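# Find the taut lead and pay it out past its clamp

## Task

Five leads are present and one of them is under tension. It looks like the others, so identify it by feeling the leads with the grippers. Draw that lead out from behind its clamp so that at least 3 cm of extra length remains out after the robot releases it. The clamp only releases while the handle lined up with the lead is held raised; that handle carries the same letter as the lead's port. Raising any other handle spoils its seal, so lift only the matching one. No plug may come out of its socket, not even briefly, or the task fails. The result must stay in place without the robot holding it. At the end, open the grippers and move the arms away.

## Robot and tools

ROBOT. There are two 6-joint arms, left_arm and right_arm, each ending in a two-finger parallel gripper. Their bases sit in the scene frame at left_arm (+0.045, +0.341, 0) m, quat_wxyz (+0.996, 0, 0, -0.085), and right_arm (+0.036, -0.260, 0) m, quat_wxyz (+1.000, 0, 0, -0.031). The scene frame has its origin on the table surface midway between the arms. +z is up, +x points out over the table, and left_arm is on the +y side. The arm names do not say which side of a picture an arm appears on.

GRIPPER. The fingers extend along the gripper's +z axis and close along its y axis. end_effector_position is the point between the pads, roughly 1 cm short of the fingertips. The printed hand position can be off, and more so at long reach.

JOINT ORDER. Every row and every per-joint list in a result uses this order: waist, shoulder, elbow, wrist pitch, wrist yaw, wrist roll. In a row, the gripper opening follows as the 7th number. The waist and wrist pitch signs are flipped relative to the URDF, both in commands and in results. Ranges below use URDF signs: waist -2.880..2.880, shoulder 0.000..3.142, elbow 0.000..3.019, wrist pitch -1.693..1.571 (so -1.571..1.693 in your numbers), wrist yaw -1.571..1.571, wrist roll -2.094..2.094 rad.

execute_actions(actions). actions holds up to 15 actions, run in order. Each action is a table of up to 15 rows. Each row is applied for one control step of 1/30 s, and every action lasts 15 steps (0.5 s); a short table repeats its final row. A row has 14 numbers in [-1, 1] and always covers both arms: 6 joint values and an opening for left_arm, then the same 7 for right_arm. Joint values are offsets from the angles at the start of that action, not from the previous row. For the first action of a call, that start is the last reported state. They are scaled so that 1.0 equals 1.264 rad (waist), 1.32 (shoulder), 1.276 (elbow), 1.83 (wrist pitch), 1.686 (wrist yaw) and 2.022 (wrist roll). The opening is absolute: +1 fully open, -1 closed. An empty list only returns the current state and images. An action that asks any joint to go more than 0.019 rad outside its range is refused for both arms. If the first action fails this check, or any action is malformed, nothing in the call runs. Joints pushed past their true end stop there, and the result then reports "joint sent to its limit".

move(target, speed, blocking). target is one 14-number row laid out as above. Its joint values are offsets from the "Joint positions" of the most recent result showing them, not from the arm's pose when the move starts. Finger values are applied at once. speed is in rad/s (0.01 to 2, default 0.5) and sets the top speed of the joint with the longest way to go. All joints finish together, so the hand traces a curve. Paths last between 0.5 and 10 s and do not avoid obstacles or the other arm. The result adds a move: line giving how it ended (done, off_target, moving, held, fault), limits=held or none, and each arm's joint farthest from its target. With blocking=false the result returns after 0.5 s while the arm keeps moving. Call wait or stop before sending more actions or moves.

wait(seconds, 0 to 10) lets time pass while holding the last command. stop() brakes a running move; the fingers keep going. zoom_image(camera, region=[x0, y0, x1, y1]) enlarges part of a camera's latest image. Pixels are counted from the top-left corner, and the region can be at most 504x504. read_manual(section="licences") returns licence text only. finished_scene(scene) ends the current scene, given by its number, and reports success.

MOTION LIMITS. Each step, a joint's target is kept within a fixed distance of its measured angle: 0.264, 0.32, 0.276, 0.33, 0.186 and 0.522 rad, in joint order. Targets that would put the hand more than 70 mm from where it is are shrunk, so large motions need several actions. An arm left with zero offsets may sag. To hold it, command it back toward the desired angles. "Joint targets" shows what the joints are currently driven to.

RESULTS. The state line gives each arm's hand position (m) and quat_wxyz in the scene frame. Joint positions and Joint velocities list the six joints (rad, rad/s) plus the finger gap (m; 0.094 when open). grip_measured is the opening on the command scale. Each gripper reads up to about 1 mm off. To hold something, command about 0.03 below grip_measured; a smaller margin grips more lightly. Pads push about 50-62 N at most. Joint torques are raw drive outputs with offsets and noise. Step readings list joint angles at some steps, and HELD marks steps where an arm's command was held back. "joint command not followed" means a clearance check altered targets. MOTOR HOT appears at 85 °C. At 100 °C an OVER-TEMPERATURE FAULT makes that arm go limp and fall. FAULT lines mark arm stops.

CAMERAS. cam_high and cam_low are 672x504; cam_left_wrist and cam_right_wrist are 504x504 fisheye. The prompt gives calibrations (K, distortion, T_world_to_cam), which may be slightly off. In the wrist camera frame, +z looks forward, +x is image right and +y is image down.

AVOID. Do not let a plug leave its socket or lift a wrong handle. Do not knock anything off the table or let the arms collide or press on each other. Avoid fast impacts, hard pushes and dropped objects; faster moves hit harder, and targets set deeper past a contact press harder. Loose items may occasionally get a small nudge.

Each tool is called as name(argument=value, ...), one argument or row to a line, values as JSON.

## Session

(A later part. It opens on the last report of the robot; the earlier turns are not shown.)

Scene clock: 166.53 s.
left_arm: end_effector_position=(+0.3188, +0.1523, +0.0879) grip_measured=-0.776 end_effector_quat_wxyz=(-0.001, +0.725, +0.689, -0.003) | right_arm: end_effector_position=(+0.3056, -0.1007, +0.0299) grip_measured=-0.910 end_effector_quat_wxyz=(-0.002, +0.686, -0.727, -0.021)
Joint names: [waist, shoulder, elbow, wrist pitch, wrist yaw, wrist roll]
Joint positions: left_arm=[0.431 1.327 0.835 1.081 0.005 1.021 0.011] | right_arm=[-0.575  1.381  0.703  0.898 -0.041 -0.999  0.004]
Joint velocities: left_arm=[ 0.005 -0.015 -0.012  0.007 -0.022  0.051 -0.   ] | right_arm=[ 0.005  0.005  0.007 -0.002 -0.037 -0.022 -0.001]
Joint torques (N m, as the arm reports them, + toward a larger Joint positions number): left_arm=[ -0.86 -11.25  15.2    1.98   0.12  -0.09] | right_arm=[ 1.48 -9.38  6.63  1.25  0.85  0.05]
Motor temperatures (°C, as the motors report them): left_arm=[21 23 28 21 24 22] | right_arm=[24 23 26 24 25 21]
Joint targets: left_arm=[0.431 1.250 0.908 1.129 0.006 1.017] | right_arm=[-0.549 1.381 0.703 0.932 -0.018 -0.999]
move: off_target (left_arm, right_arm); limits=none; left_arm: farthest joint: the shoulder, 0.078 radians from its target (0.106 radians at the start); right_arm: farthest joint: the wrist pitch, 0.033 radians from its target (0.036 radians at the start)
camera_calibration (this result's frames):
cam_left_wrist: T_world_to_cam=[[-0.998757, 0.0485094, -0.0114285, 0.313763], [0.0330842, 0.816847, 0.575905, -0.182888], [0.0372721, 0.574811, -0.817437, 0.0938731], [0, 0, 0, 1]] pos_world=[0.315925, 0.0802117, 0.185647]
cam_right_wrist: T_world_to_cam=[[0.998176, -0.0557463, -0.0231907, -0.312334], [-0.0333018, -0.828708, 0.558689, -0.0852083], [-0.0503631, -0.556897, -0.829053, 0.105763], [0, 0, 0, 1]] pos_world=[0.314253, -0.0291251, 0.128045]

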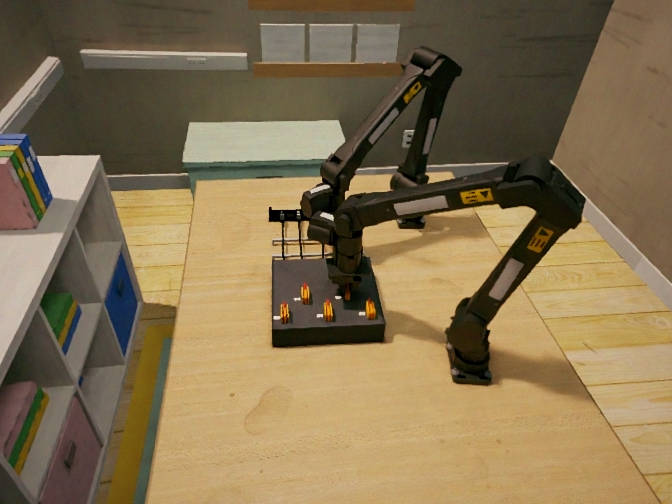

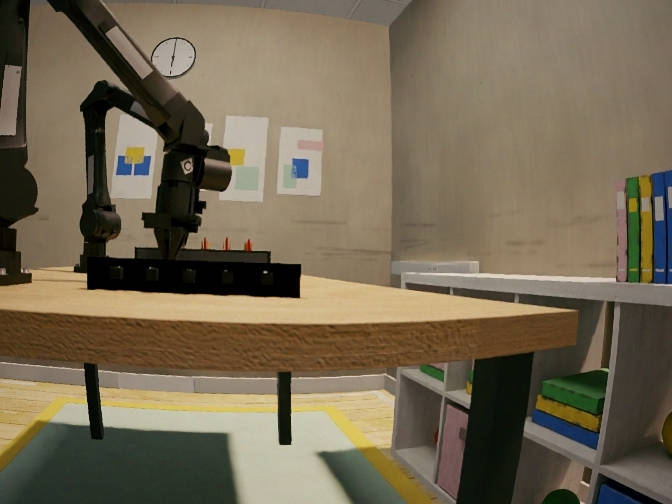

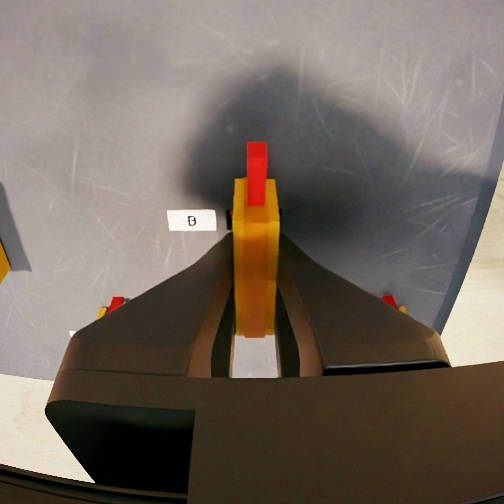

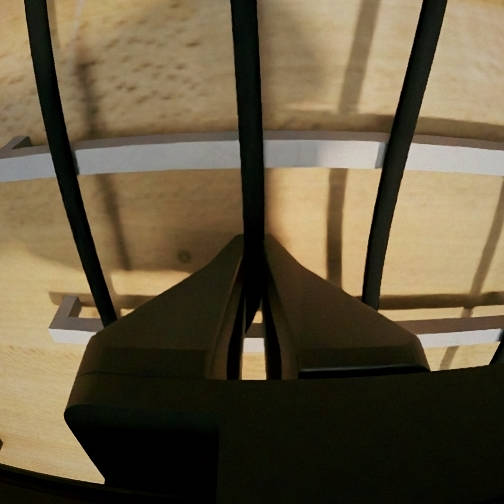

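execute_actions(
  actions=[
    [[0,-0.062,0.057,0.026,0,0,-0.8,0.039,-0.03,0,0.033,0.014,-0.015,-0.93]],
    [[0,-0.06,0.057,0.026,0,0,-0.8,0.039,-0.03,0,0.033,0.014,-0.015,-0.93]],
    [[0,-0.06,0.057,0.026,0,0,-0.8,0.039,-0.025,0,0.033,0.014,-0.015,-0.93]],
    [[0,-0.06,0.057,0.026,0,0,-0.8,0.039,-0.025,0,0.033,0.014,-0.015,-0.93]],
  ],
)

Scene clock: 175.50 s.
left_arm: end_effector_position=(+0.3188, +0.1523, +0.0879) grip_measured=-0.776 end_effector_quat_wxyz=(-0.001, +0.725, +0.689, -0.003) | right_arm: end_effector_position=(+0.3040, -0.1372, +0.0714) grip_measured=-0.910 end_effector_quat_wxyz=(-0.016, +0.670, -0.742, -0.016)
Joint names: [waist, shoulder, elbow, wrist pitch, wrist yaw, wrist roll]
Joint positions: left_arm=[0.431 1.327 0.835 1.081 0.005 1.022 0.011] | right_arm=[-0.471  1.234  0.703  1.021 -0.04  -1.06   0.004]
Joint velocities: left_arm=[ 0.024 -0.015 -0.007 -0.012 -0.007 -0.037 -0.   ] | right_arm=[ 0.005 -0.024  0.012  0.007  0.051  0.022  0.   ]
Joint torques (N m, as the arm reports them, + toward a larger Joint positions number): left_arm=[ -0.84 -11.36  15.16   1.95   0.11  -0.04] | right_arm=[ 1.46 -7.76  7.2   0.91  0.84 -0.11]
Motor temperatures (°C, as the motors report them): left_arm=[21 23 29 21 24 22] | right_arm=[24 23 26 24 25 21]
Joint targets: left_arm=[0.431 1.248 0.907 1.128 0.005 1.022] | right_arm=[-0.448 1.233 0.703 1.049 -0.017 -1.076]
Step readings (joint positions; steps 1 to 15: 1st action; 16 to 30: 2nd action; 31 to 45: 3rd action; 46 to 60: 4th action):
0: left_arm=[0.431 1.327 0.835 1.081 0.005 1.021] | right_arm=[-0.575 1.381 0.703 0.898 -0.041 -0.999]
1: left_arm=[0.431 1.327 0.835 1.081 0.005 1.021] | right_arm=[-0.574 1.379 0.703 0.902 -0.041 -1.002]
2: left_arm=[0.431 1.327 0.835 1.081 0.005 1.022] | right_arm=[-0.570 1.374 0.703 0.910 -0.041 -1.005]
4: left_arm=[0.431 1.327 0.835 1.081 0.005 1.022] | right_arm=[-0.560 1.358 0.703 0.921 -0.041 -1.009]
8: left_arm=[0.431 1.327 0.835 1.081 0.005 1.022] | right_arm=[-0.549 1.340 0.703 0.926 -0.041 -1.012]
15: left_arm=[0.431 1.327 0.835 1.081 0.005 1.022] | right_arm=[-0.549 1.340 0.703 0.927 -0.041 -1.015]
16: left_arm=[0.431 1.327 0.835 1.081 0.005 1.022] | right_arm=[-0.548 1.338 0.703 0.932 -0.040 -1.017]
17: left_arm=[0.431 1.327 0.835 1.081 0.005 1.022] | right_arm=[-0.544 1.333 0.703 0.940 -0.040 -1.020]
19: left_arm=[0.431 1.327 0.835 1.081 0.005 1.022] | right_arm=[-0.533 1.317 0.703 0.951 -0.040 -1.024]
23: left_arm=[0.431 1.327 0.835 1.081 0.005 1.022] | right_arm=[-0.523 1.299 0.703 0.956 -0.040 -1.028]
30: left_arm=[0.431 1.327 0.835 1.081 0.005 1.022] | right_arm=[-0.523 1.299 0.703 0.958 -0.040 -1.031]
31: left_arm=[0.431 1.327 0.835 1.081 0.005 1.022] | right_arm=[-0.521 1.297 0.703 0.962 -0.040 -1.033]
32: left_arm=[0.431 1.327 0.835 1.081 0.005 1.022] | right_arm=[-0.518 1.293 0.703 0.970 -0.040 -1.036]
34: left_arm=[0.431 1.327 0.835 1.081 0.005 1.022] | right_arm=[-0.507 1.281 0.703 0.982 -0.040 -1.039]
38: left_arm=[0.431 1.327 0.835 1.081 0.005 1.022] | right_arm=[-0.497 1.267 0.703 0.987 -0.040 -1.043]
45: left_arm=[0.431 1.327 0.835 1.081 0.005 1.022] | right_arm=[-0.497 1.267 0.703 0.988 -0.040 -1.045]
46: left_arm=[0.431 1.327 0.835 1.081 0.005 1.022] | right_arm=[-0.496 1.265 0.703 0.992 -0.040 -1.048]
47: left_arm=[0.431 1.327 0.835 1.081 0.005 1.022] | right_arm=[-0.492 1.261 0.703 1.001 -0.040 -1.050]
49: left_arm=[0.431 1.327 0.835 1.081 0.005 1.022] | right_arm=[-0.481 1.248 0.703 1.014 -0.040 -1.054]
53: left_arm=[0.431 1.327 0.835 1.081 0.005 1.022] | right_arm=[-0.471 1.234 0.703 1.020 -0.040 -1.057]
60: Joint positions above
camera_calibration (this result's frames):
cam_left_wrist: T_world_to_cam=[[-0.99872, 0.0492714, -0.011431, 0.313635], [0.0337061, 0.816824, 0.575902, -0.183082], [0.0377125, 0.574779, -0.817439, 0.0937376], [0, 0, 0, 1]] pos_world=[0.315869, 0.0802143, 0.185647]
cam_right_wrist: T_world_to_cam=[[0.995007, -0.0997946, 0.0014954, -0.318723], [-0.0842654, -0.831955, 0.548407, -0.122951], [-0.053484, -0.545795, -0.83621, 0.122765], [0, 0, 0, 1]] pos_world=[0.313337, -0.0670921, 0.170561]

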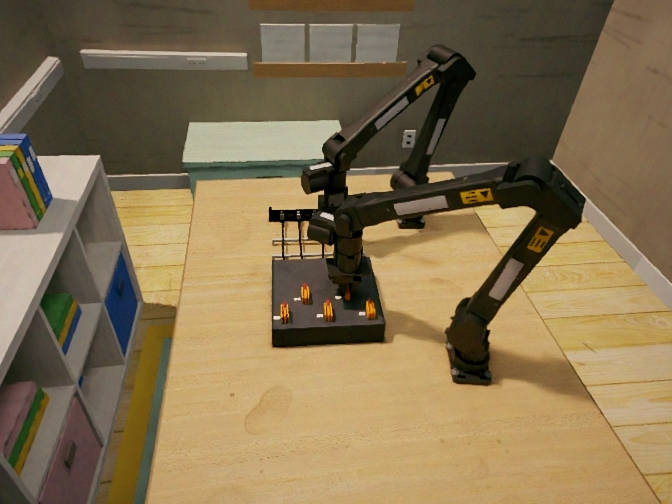

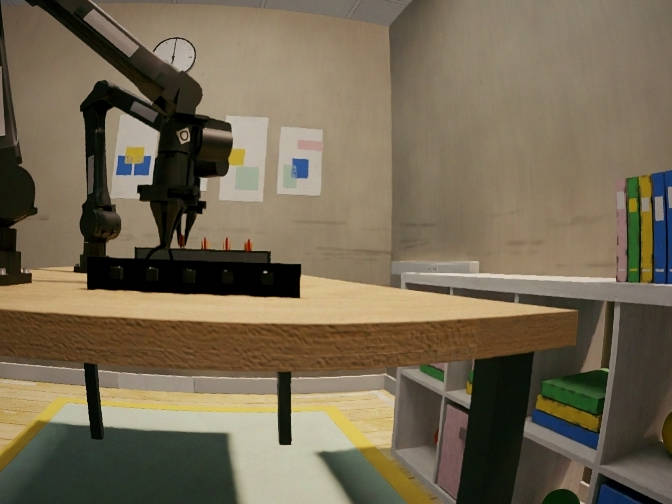

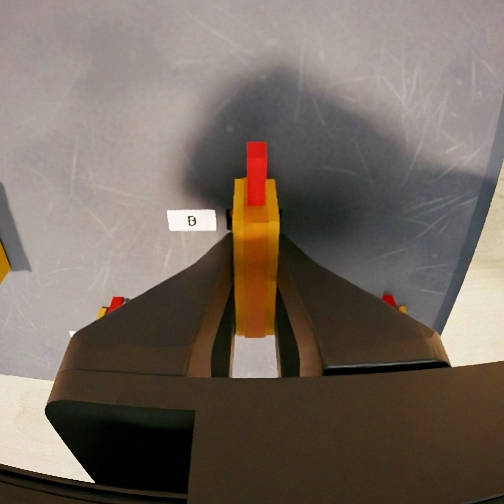

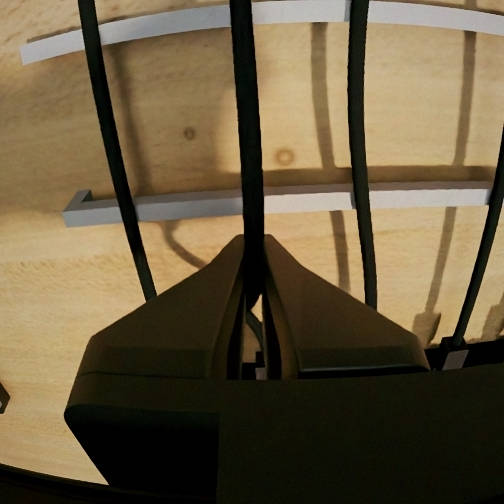

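execute_actions(
  actions=[
    [[0,-0.06,0.057,0.026,0,0,-0.8,0.039,0,0,0.025,0.014,-0.015,-0.93]],
    [[0,-0.04,0.04,0.015,0,0,-0.8,0.015,0,0,0.012,0.012,0,-0.93]],
    [[0,-0.03,0.02,0.01,0,0,-0.8,0.015,0,0,0.012,0.012,0,-0.93]],
    [[0,-0.015,0.01,0,0,0,-0.8,0.015,0,0,0.012,0.012,0,-0.93]],
    [[0,0,0,0,0,0,-0.8,0.015,0,0,0.012,0.012,0,-0.93]],
  ],
)

Scene clock: 183.23 s.
left_arm: end_effector_position=(+0.3180, +0.1529, +0.0802) grip_measured=-0.776 end_effector_quat_wxyz=(-0.007, +0.725, +0.688, -0.004) | right_arm: end_effector_position=(+0.3029, -0.1463, +0.0714) grip_measured=-0.910 end_effector_quat_wxyz=(-0.007, +0.665, -0.747, -0.018)
Joint names: [waist, shoulder, elbow, wrist pitch, wrist yaw, wrist roll]
Joint positions: left_arm=[0.431 1.345 0.828 1.069 0.005 1.023 0.011] | right_arm=[-0.444  1.234  0.703  1.04  -0.039 -1.073  0.004]
Joint velocities: left_arm=[0.015 0.005 0.002 0.002 0.022 0.007 0.   ] | right_arm=[-0.005 -0.015  0.012  0.002 -0.022 -0.051  0.   ]
Joint torques (N m, as the arm reports them, + toward a larger Joint positions number): left_arm=[-0.88 -7.32  8.75  0.11  0.11 -0.04] | right_arm=[ 0.7  -7.55  7.2   0.73  0.72  0.06]
Motor temperatures (°C, as the motors report them): left_arm=[21 23 30 21 24 22] | right_arm=[24 22 26 24 25 21]
Joint targets: left_arm=[0.431 1.331 0.833 1.079 0.005 1.023] | right_arm=[-0.425 1.234 0.703 1.062 -0.019 -1.073]
Step readings (joint positions; steps 1 to 15: 1st action; 16 to 30: 2nd action; 31 to 45: 3rd action; 46 to 60: 4th action; 61 to 75: 5th action):
0: left_arm=[0.431 1.327 0.835 1.081 0.005 1.022] | right_arm=[-0.471 1.234 0.703 1.021 -0.040 -1.060]
1: left_arm=[0.431 1.327 0.835 1.081 0.005 1.022] | right_arm=[-0.469 1.234 0.703 1.024 -0.040 -1.062]
2: left_arm=[0.431 1.327 0.835 1.081 0.005 1.022] | right_arm=[-0.465 1.234 0.703 1.028 -0.040 -1.065]
4: left_arm=[0.431 1.327 0.835 1.081 0.005 1.022] | right_arm=[-0.454 1.234 0.703 1.036 -0.040 -1.068]
8: left_arm=[0.431 1.327 0.835 1.081 0.005 1.022] | right_arm=[-0.444 1.234 0.703 1.040 -0.039 -1.071]
15: left_arm=[0.431 1.327 0.835 1.081 0.005 1.022] | right_arm=[-0.444 1.234 0.703 1.040 -0.039 -1.073]
16: left_arm=[0.431 1.329 0.835 1.081 0.005 1.022] | right_arm=[-0.444 1.234 0.703 1.040 -0.039 -1.073]
17: left_arm=[0.431 1.329 0.835 1.081 0.005 1.022] | right_arm=[-0.444 1.234 0.703 1.040 -0.039 -1.073]
19: left_arm=[0.431 1.329 0.835 1.081 0.005 1.022] | right_arm=[-0.444 1.234 0.703 1.040 -0.039 -1.073]
23: left_arm=[0.431 1.329 0.835 1.081 0.005 1.022] | right_arm=[-0.444 1.234 0.703 1.040 -0.039 -1.073]
30: left_arm=[0.431 1.329 0.835 1.081 0.005 1.022] | right_arm=[-0.444 1.234 0.703 1.040 -0.039 -1.073]
31: left_arm=[0.431 1.330 0.834 1.081 0.005 1.022] | right_arm=[-0.444 1.234 0.703 1.040 -0.039 -1.073]
32: left_arm=[0.431 1.330 0.834 1.081 0.005 1.022] | right_arm=[-0.444 1.234 0.703 1.040 -0.039 -1.073]
34: left_arm=[0.431 1.330 0.834 1.081 0.005 1.022] | right_arm=[-0.444 1.234 0.703 1.040 -0.039 -1.073]
38: left_arm=[0.431 1.330 0.834 1.081 0.005 1.022] | right_arm=[-0.444 1.234 0.703 1.040 -0.039 -1.073]
45: left_arm=[0.431 1.330 0.834 1.081 0.005 1.022] | right_arm=[-0.444 1.234 0.703 1.040 -0.039 -1.073]
46: left_arm=[0.431 1.331 0.833 1.080 0.005 1.022] | right_arm=[-0.444 1.234 0.703 1.040 -0.039 -1.073]
47: left_arm=[0.431 1.331 0.833 1.080 0.005 1.022] | right_arm=[-0.444 1.234 0.703 1.040 -0.039 -1.073]
49: left_arm=[0.431 1.331 0.833 1.079 0.005 1.022] | right_arm=[-0.444 1.234 0.703 1.040 -0.039 -1.073]
53: left_arm=[0.431 1.331 0.833 1.079 0.005 1.022] | right_arm=[-0.444 1.234 0.703 1.040 -0.039 -1.073]
60: left_arm=[0.431 1.331 0.833 1.079 0.005 1.022] | right_arm=[-0.444 1.234 0.703 1.040 -0.039 -1.073]
61: left_arm=[0.431 1.332 0.831 1.078 0.005 1.023] | right_arm=[-0.444 1.234 0.703 1.040 -0.039 -1.073]
62: left_arm=[0.431 1.334 0.830 1.075 0.005 1.023] | right_arm=[-0.444 1.234 0.703 1.040 -0.039 -1.073]
64: left_arm=[0.431 1.340 0.828 1.071 0.005 1.023] | right_arm=[-0.444 1.234 0.703 1.040 -0.039 -1.073]
68: left_arm=[0.431 1.345 0.828 1.069 0.005 1.023] | right_arm=[-0.444 1.234 0.703 1.040 -0.039 -1.073]
75: Joint positions above
camera_calibration (this result's frames):
cam_left_wrist: T_world_to_cam=[[-0.998726, 0.0504575, -0.0000519885, 0.311558], [0.0410148, 0.812422, 0.581626, -0.181188], [0.0293896, 0.580883, -0.813457, 0.0884912], [0, 0, 0, 1]] pos_world=[0.315992, 0.080078, 0.177384]
cam_right_wrist: T_world_to_cam=[[0.993476, -0.113139, -0.0143279, -0.318886], [-0.0860879, -0.826411, 0.556447, -0.129775], [-0.0747964, -0.551584, -0.830759, 0.122936], [0, 0, 0, 1]] pos_world=[0.314829, -0.0755159, 0.169775]

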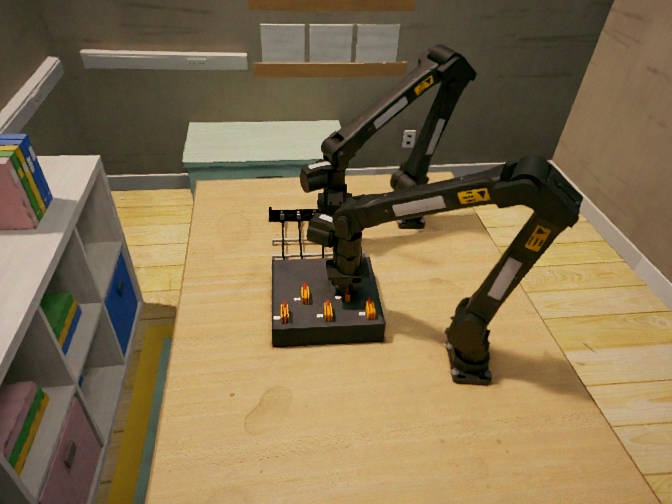

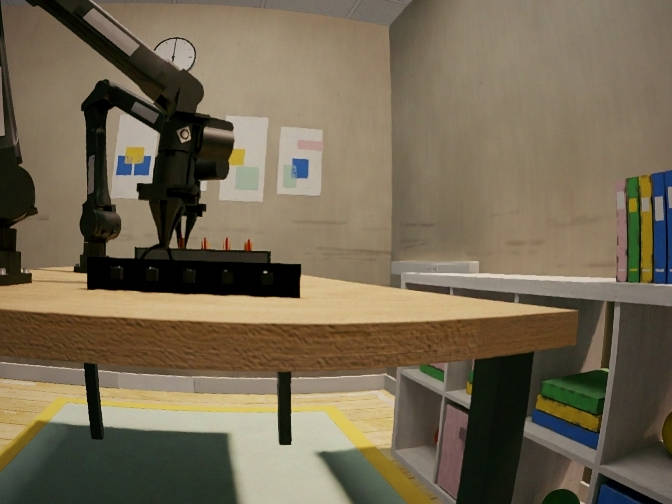

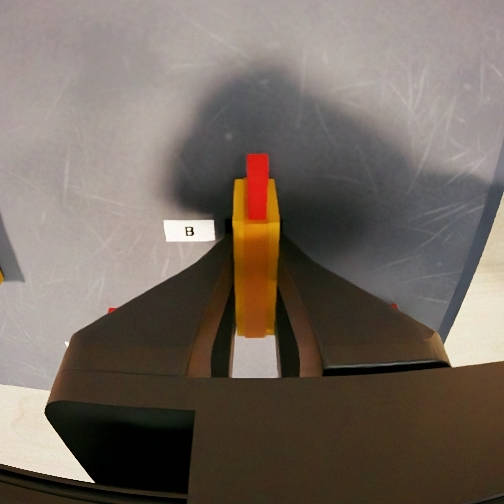

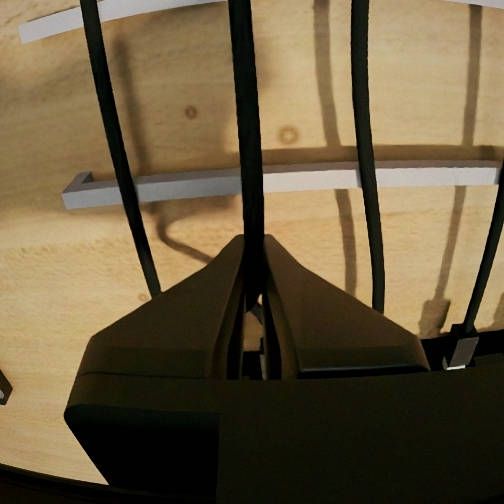

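execute_actions(
  actions=[
    [[0,0.005,0,0,0,0,-0.8,0.015,0,0,0.012,0.012,0,-0.93]],
    [[0,0,0,0,0,0,-0.1,0.01,0,0,0.01,0.01,0,-0.93]],
    [[0,0,0,0,0,0,-0.1,0,0.05,0,-0.01,0,0,-0.93]],
    [[0,0,0,0,0,0,-0.1,0,0,0,0,0,0,-0.4]],
  ],
)

move(
  target=[0,-0.25,0,0.05,0,0,-0.1,0,-0.25,0,0.05,0,0,-0.4],
  speed=0.4,
)

Scene clock: 189.30 s.
left_arm: end_effector_position=(+0.3178, +0.1530, +0.0766) grip_measured=-0.103 end_effector_quat_wxyz=(-0.010, +0.725, +0.688, -0.005) | right_arm: end_effector_position=(+0.2993, -0.1462, +0.0549) grip_measured=-0.403 end_effector_quat_wxyz=(+0.019, +0.664, -0.747, -0.032)
Joint names: [waist, shoulder, elbow, wrist pitch, wrist yaw, wrist roll]
Joint positions: left_arm=[0.431 1.354 0.825 1.064 0.005 1.023 0.042] | right_arm=[-0.444  1.296  0.703  1.037 -0.047 -1.073  0.028]
Joint velocities: left_arm=[-0.005 -0.005 -0.007  0.007  0.022 -0.037  0.   ] | right_arm=[ 0.005 -0.005 -0.007  0.007 -0.051  0.007 -0.   ]
Joint torques (N m, as the arm reports them, + toward a larger Joint positions number): left_arm=[-0.88 -6.5   8.25 -0.33  0.11 -0.04] | right_arm=[-0.19 -8.12  6.92 -0.17  0.03  0.03]
Motor temperatures (°C, as the motors report them): left_arm=[21 23 29 21 24 22] | right_arm=[24 22 26 24 25 21]
Joint targets: left_arm=[0.431 1.354 0.825 1.064 0.005 1.023] | right_arm=[-0.444 1.296 0.703 1.037 -0.044 -1.073]
Step readings (joint positions; steps 1 to 15: 1st action; 16 to 30: 2nd action; 31 to 45: 3rd action; 46 to 60: 4th action):
0: left_arm=[0.431 1.345 0.828 1.069 0.005 1.023] | right_arm=[-0.444 1.234 0.703 1.040 -0.039 -1.073]
1: left_arm=[0.431 1.346 0.827 1.069 0.005 1.023] | right_arm=[-0.444 1.234 0.703 1.040 -0.039 -1.073]
2: left_arm=[0.431 1.347 0.826 1.067 0.005 1.023] | right_arm=[-0.444 1.234 0.703 1.040 -0.039 -1.073]
4: left_arm=[0.431 1.353 0.825 1.064 0.005 1.023] | right_arm=[-0.444 1.234 0.703 1.040 -0.039 -1.073]
8: left_arm=[0.431 1.354 0.825 1.064 0.005 1.023] | right_arm=[-0.444 1.234 0.703 1.040 -0.039 -1.073]
15: left_arm=[0.431 1.354 0.825 1.064 0.005 1.023] | right_arm=[-0.444 1.234 0.703 1.040 -0.039 -1.073]
16: left_arm=[0.431 1.354 0.825 1.064 0.005 1.023] | right_arm=[-0.444 1.234 0.703 1.040 -0.039 -1.073]
17: left_arm=[0.431 1.354 0.825 1.064 0.005 1.023] | right_arm=[-0.444 1.234 0.703 1.040 -0.040 -1.073]
19: left_arm=[0.431 1.354 0.825 1.064 0.005 1.023] | right_arm=[-0.444 1.234 0.703 1.040 -0.040 -1.073]
23: left_arm=[0.431 1.354 0.825 1.064 0.005 1.023] | right_arm=[-0.444 1.234 0.703 1.040 -0.040 -1.073]
30: left_arm=[0.431 1.354 0.825 1.064 0.005 1.023] | right_arm=[-0.444 1.234 0.703 1.040 -0.040 -1.073]
31: left_arm=[0.431 1.354 0.825 1.064 0.005 1.023] | right_arm=[-0.444 1.238 0.703 1.039 -0.043 -1.073]
32: left_arm=[0.431 1.354 0.825 1.064 0.005 1.023] | right_arm=[-0.444 1.246 0.703 1.038 -0.044 -1.073]
34: left_arm=[0.431 1.354 0.825 1.064 0.005 1.023] | right_arm=[-0.444 1.270 0.703 1.037 -0.044 -1.073]
38: left_arm=[0.431 1.354 0.825 1.064 0.005 1.023] | right_arm=[-0.444 1.296 0.703 1.037 -0.044 -1.073]
45: left_arm=[0.431 1.354 0.825 1.064 0.005 1.023] | right_arm=[-0.444 1.296 0.703 1.037 -0.044 -1.073]
46: left_arm=[0.431 1.354 0.825 1.064 0.005 1.023] | right_arm=[-0.444 1.296 0.703 1.037 -0.045 -1.073]
47: left_arm=[0.431 1.354 0.825 1.064 0.005 1.023] | right_arm=[-0.444 1.296 0.703 1.037 -0.047 -1.073]
49: left_arm=[0.431 1.354 0.825 1.064 0.005 1.023] | right_arm=[-0.444 1.296 0.703 1.037 -0.049 -1.073]
53: left_arm=[0.431 1.354 0.825 1.064 0.005 1.023] | right_arm=[-0.444 1.296 0.703 1.037 -0.047 -1.073]
60: Joint positions above
camera_calibration (this result's frames):
cam_left_wrist: T_world_to_cam=[[-0.998696, 0.0508307, 0.00482898, 0.310932], [0.0440774, 0.810526, 0.584042, -0.180048], [0.0257733, 0.583493, -0.811709, 0.0861028], [0, 0, 0, 1]] pos_world=[0.316243, 0.079888, 0.173544]
cam_right_wrist: T_world_to_cam=[[0.991057, -0.11397, -0.0694108, -0.311918], [-0.0540234, -0.818295, 0.572255, -0.130181], [-0.122018, -0.563387, -0.817133, 0.120685], [0, 0, 0, 1]] pos_world=[0.316821, -0.0740835, 0.151462]

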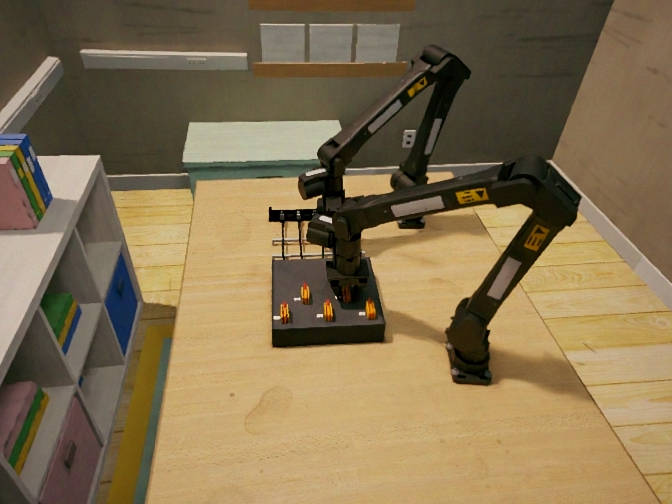

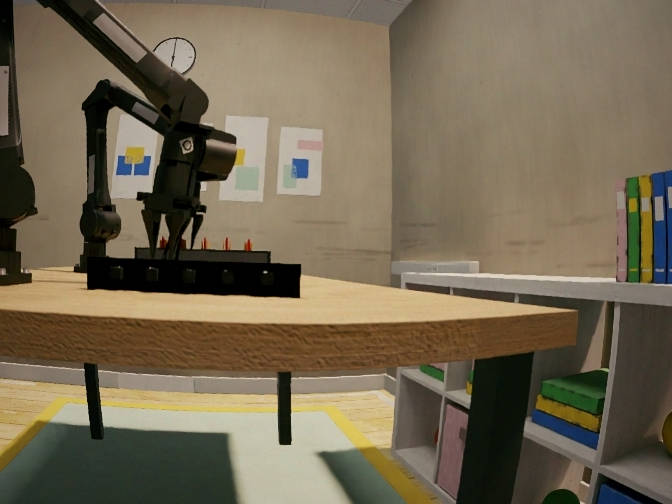

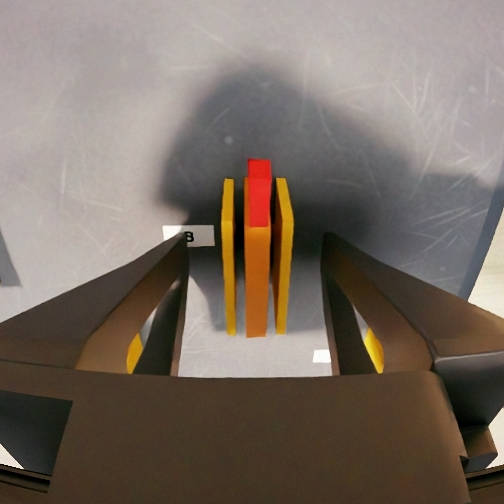

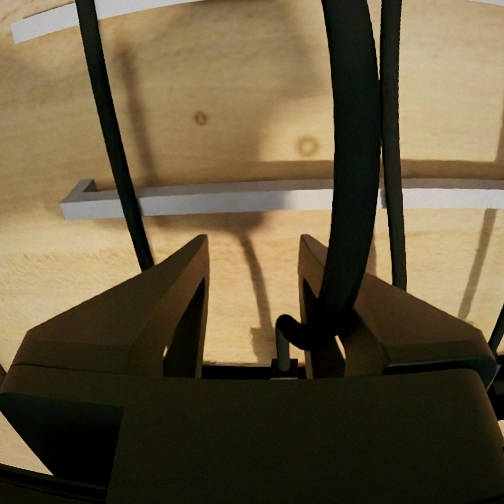

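Scene clock: 190.57 s.
left_arm: end_effector_position=(+0.3020, +0.1638, +0.1749) grip_measured=-0.103 end_effector_quat_wxyz=(+0.111, +0.721, +0.684, +0.021) | right_arm: end_effector_position=(+0.2924, -0.1490, +0.1417) grip_measured=-0.403 end_effector_quat_wxyz=(-0.103, +0.663, -0.741, +0.012)
Joint names: [waist, shoulder, elbow, wrist pitch, wrist yaw, wrist roll]
Joint positions: left_arm=[0.431 1.021 0.825 1.148 0.005 1.023 0.042] | right_arm=[-0.444  0.961  0.703  1.111 -0.047 -1.073  0.028]
Joint velocities: left_arm=[ 0.015 -0.015 -0.007 -0.007  0.007  0.037  0.   ] | right_arm=[ 0.005 -0.005 -0.002 -0.002 -0.007 -0.022  0.   ]
Joint torques (N m, as the arm reports them, + toward a larger Joint positions number): left_arm=[-0.87 -3.55  9.83 -0.46  0.11 -0.06] | right_arm=[-0.33 -4.16  8.25  0.08 -0.13  0.07]
Motor temperatures (°C, as the motors report them): left_arm=[21 23 29 21 24 22] | right_arm=[24 22 26 24 25 21]
Joint targets: left_arm=[0.431 1.024 0.825 1.155 0.005 1.023] | right_arm=[-0.444 0.966 0.703 1.128 -0.047 -1.073]
move: done; limits=none; left_arm: farthest joint: the wrist pitch, 0.008 radians from its target (0.092 radians at the start); right_arm: farthest joint: the wrist pitch, 0.018 radians from its target (0.092 radians at the start)
camera_calibration (this result's frames):
cam_left_wrist: T_world_to_cam=[[-0.97809, 0.0367208, -0.204919, 0.326867], [-0.0636984, 0.884326, 0.462504, -0.203872], [0.198199, 0.465424, -0.862611, 0.136201], [0, 0, 0, 1]] pos_world=[0.279724, 0.104895, 0.278761]
cam_right_wrist: T_world_to_cam=[[0.980242, -0.118319, 0.158511, -0.329089], [-0.1795, -0.868762, 0.461555, -0.13767], [0.0830976, -0.480889, -0.872835, 0.149397], [0, 0, 0, 1]] pos_world=[0.285461, -0.0866967, 0.246105]

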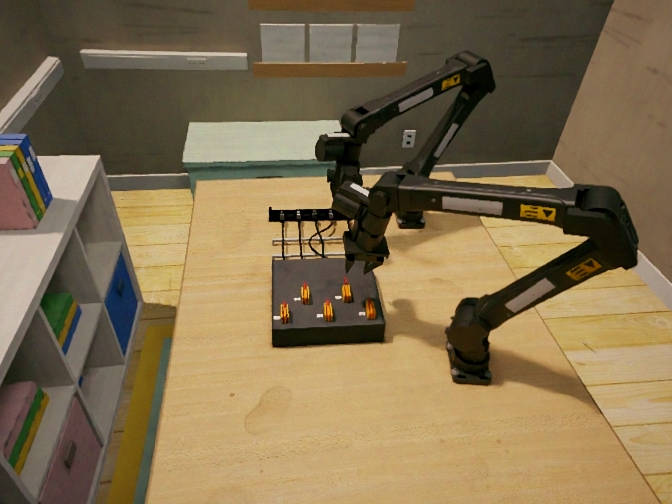

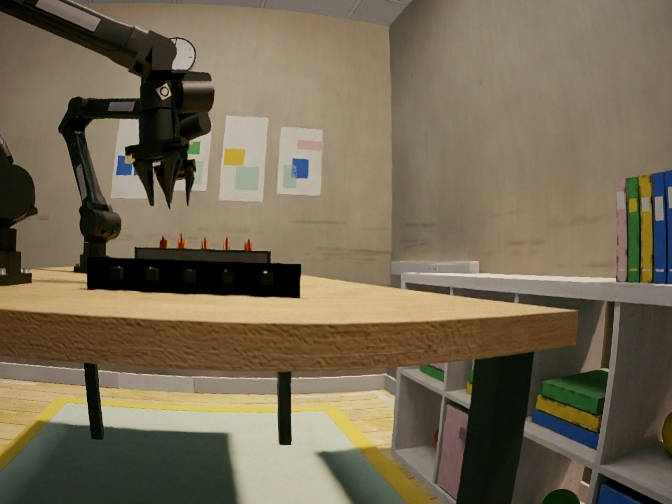

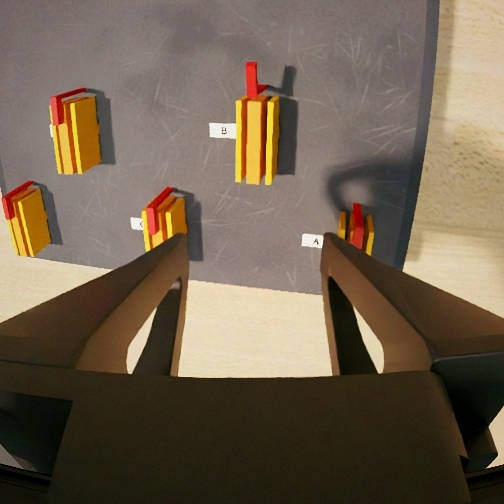

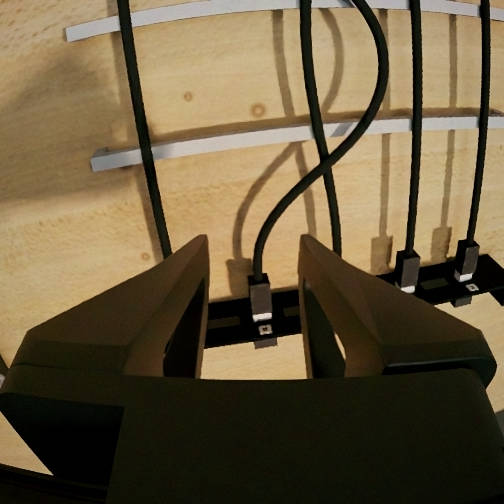

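move(
  target=[-0.5,-0.1,0,0,0,0,-0.1,0.6,-0.1,0,0,0,0,-0.4],
  speed=0.8,
)

finished_scene(
  scene=1,
)

Scene clock: 194.30 s.
left_arm: end_effector_position=(+0.3495, +0.3495, +0.2104) grip_measured=-0.103 end_effector_quat_wxyz=(+0.152, +0.469, +0.866, +0.086) | right_arm: end_effector_position=(+0.2954, -0.3546, +0.1744) grip_measured=-0.403 end_effector_quat_wxyz=(+0.138, -0.340, +0.926, -0.091)
Joint names: [waist, shoulder, elbow, wrist pitch, wrist yaw, wrist roll]
Joint positions: left_arm=[-0.201  0.897  0.825  1.148  0.005  1.023  0.042] | right_arm=[ 0.315  0.834  0.703  1.111 -0.047 -1.073  0.028]
Joint velocities: left_arm=[ 0.015 -0.005 -0.002  0.002 -0.037 -0.007  0.   ] | right_arm=[-0.005 -0.005  0.002  0.002 -0.081 -0.007 -0.002]
Joint torques (N m, as the arm reports them, + toward a larger Joint positions number): left_arm=[-0.84 -2.84 10.25 -1.12  0.11 -0.07] | right_arm=[-0.54 -3.41  8.8  -0.92 -0.08  0.08]
Motor temperatures (°C, as the motors report them): left_arm=[21 23 29 21 24 22] | right_arm=[24 22 27 24 25 21]
Joint targets: left_arm=[-0.201 0.890 0.825 1.148 0.005 1.023] | right_arm=[0.314 0.829 0.703 1.111 -0.047 -1.073]
move: done; limits=none; left_arm: farthest joint: the shoulder, 0.008 radians from its target (0.132 radians at the start); right_arm: farthest joint: the shoulder, 0.005 radians from its target (0.132 radians at the start)
camera_calibration (this result's frames):
cam_left_wrist: T_world_to_cam=[[-0.779127, -0.547269, -0.305709, 0.529568], [-0.626819, 0.674148, 0.390669, -0.0960872], [-0.00770757, 0.496005, -0.868285, 0.133489], [0, 0, 0, 1]] pos_world=[0.3534, 0.288382, 0.315339]
cam_right_wrist: T_world_to_cam=[[0.604599, -0.75027, 0.267497, -0.493711], [-0.778971, -0.486807, 0.395251, -0.00676048], [-0.166326, -0.447341, -0.878761, 0.165439], [0, 0, 0, 1]] pos_world=[0.320748, -0.2997, 0.28012]

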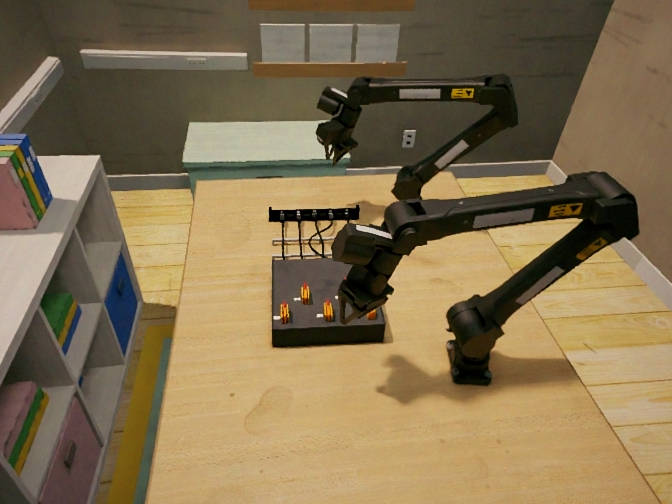

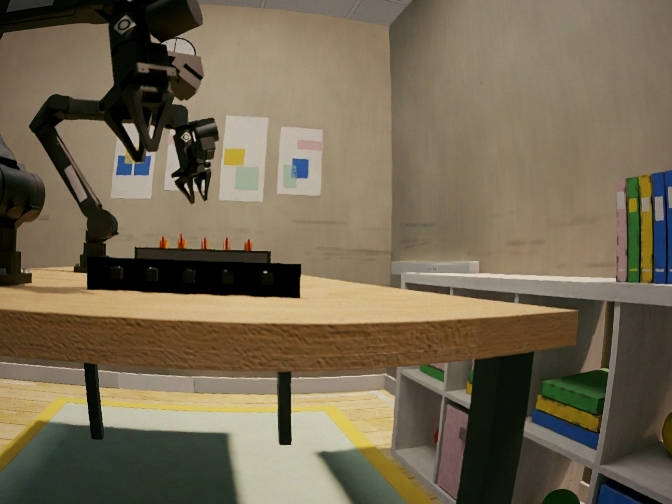

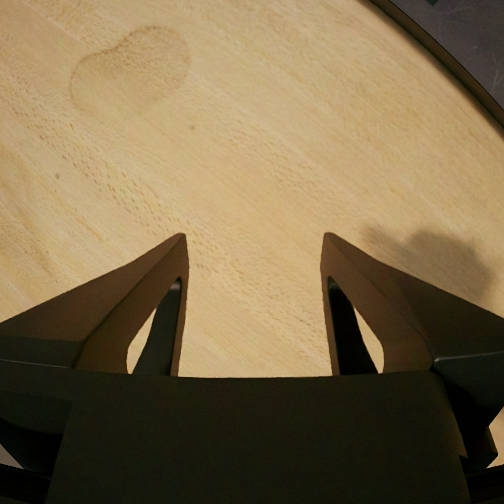

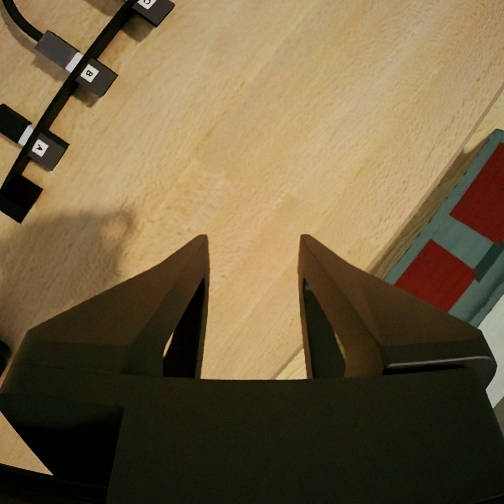

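The scene is finished: the task was done.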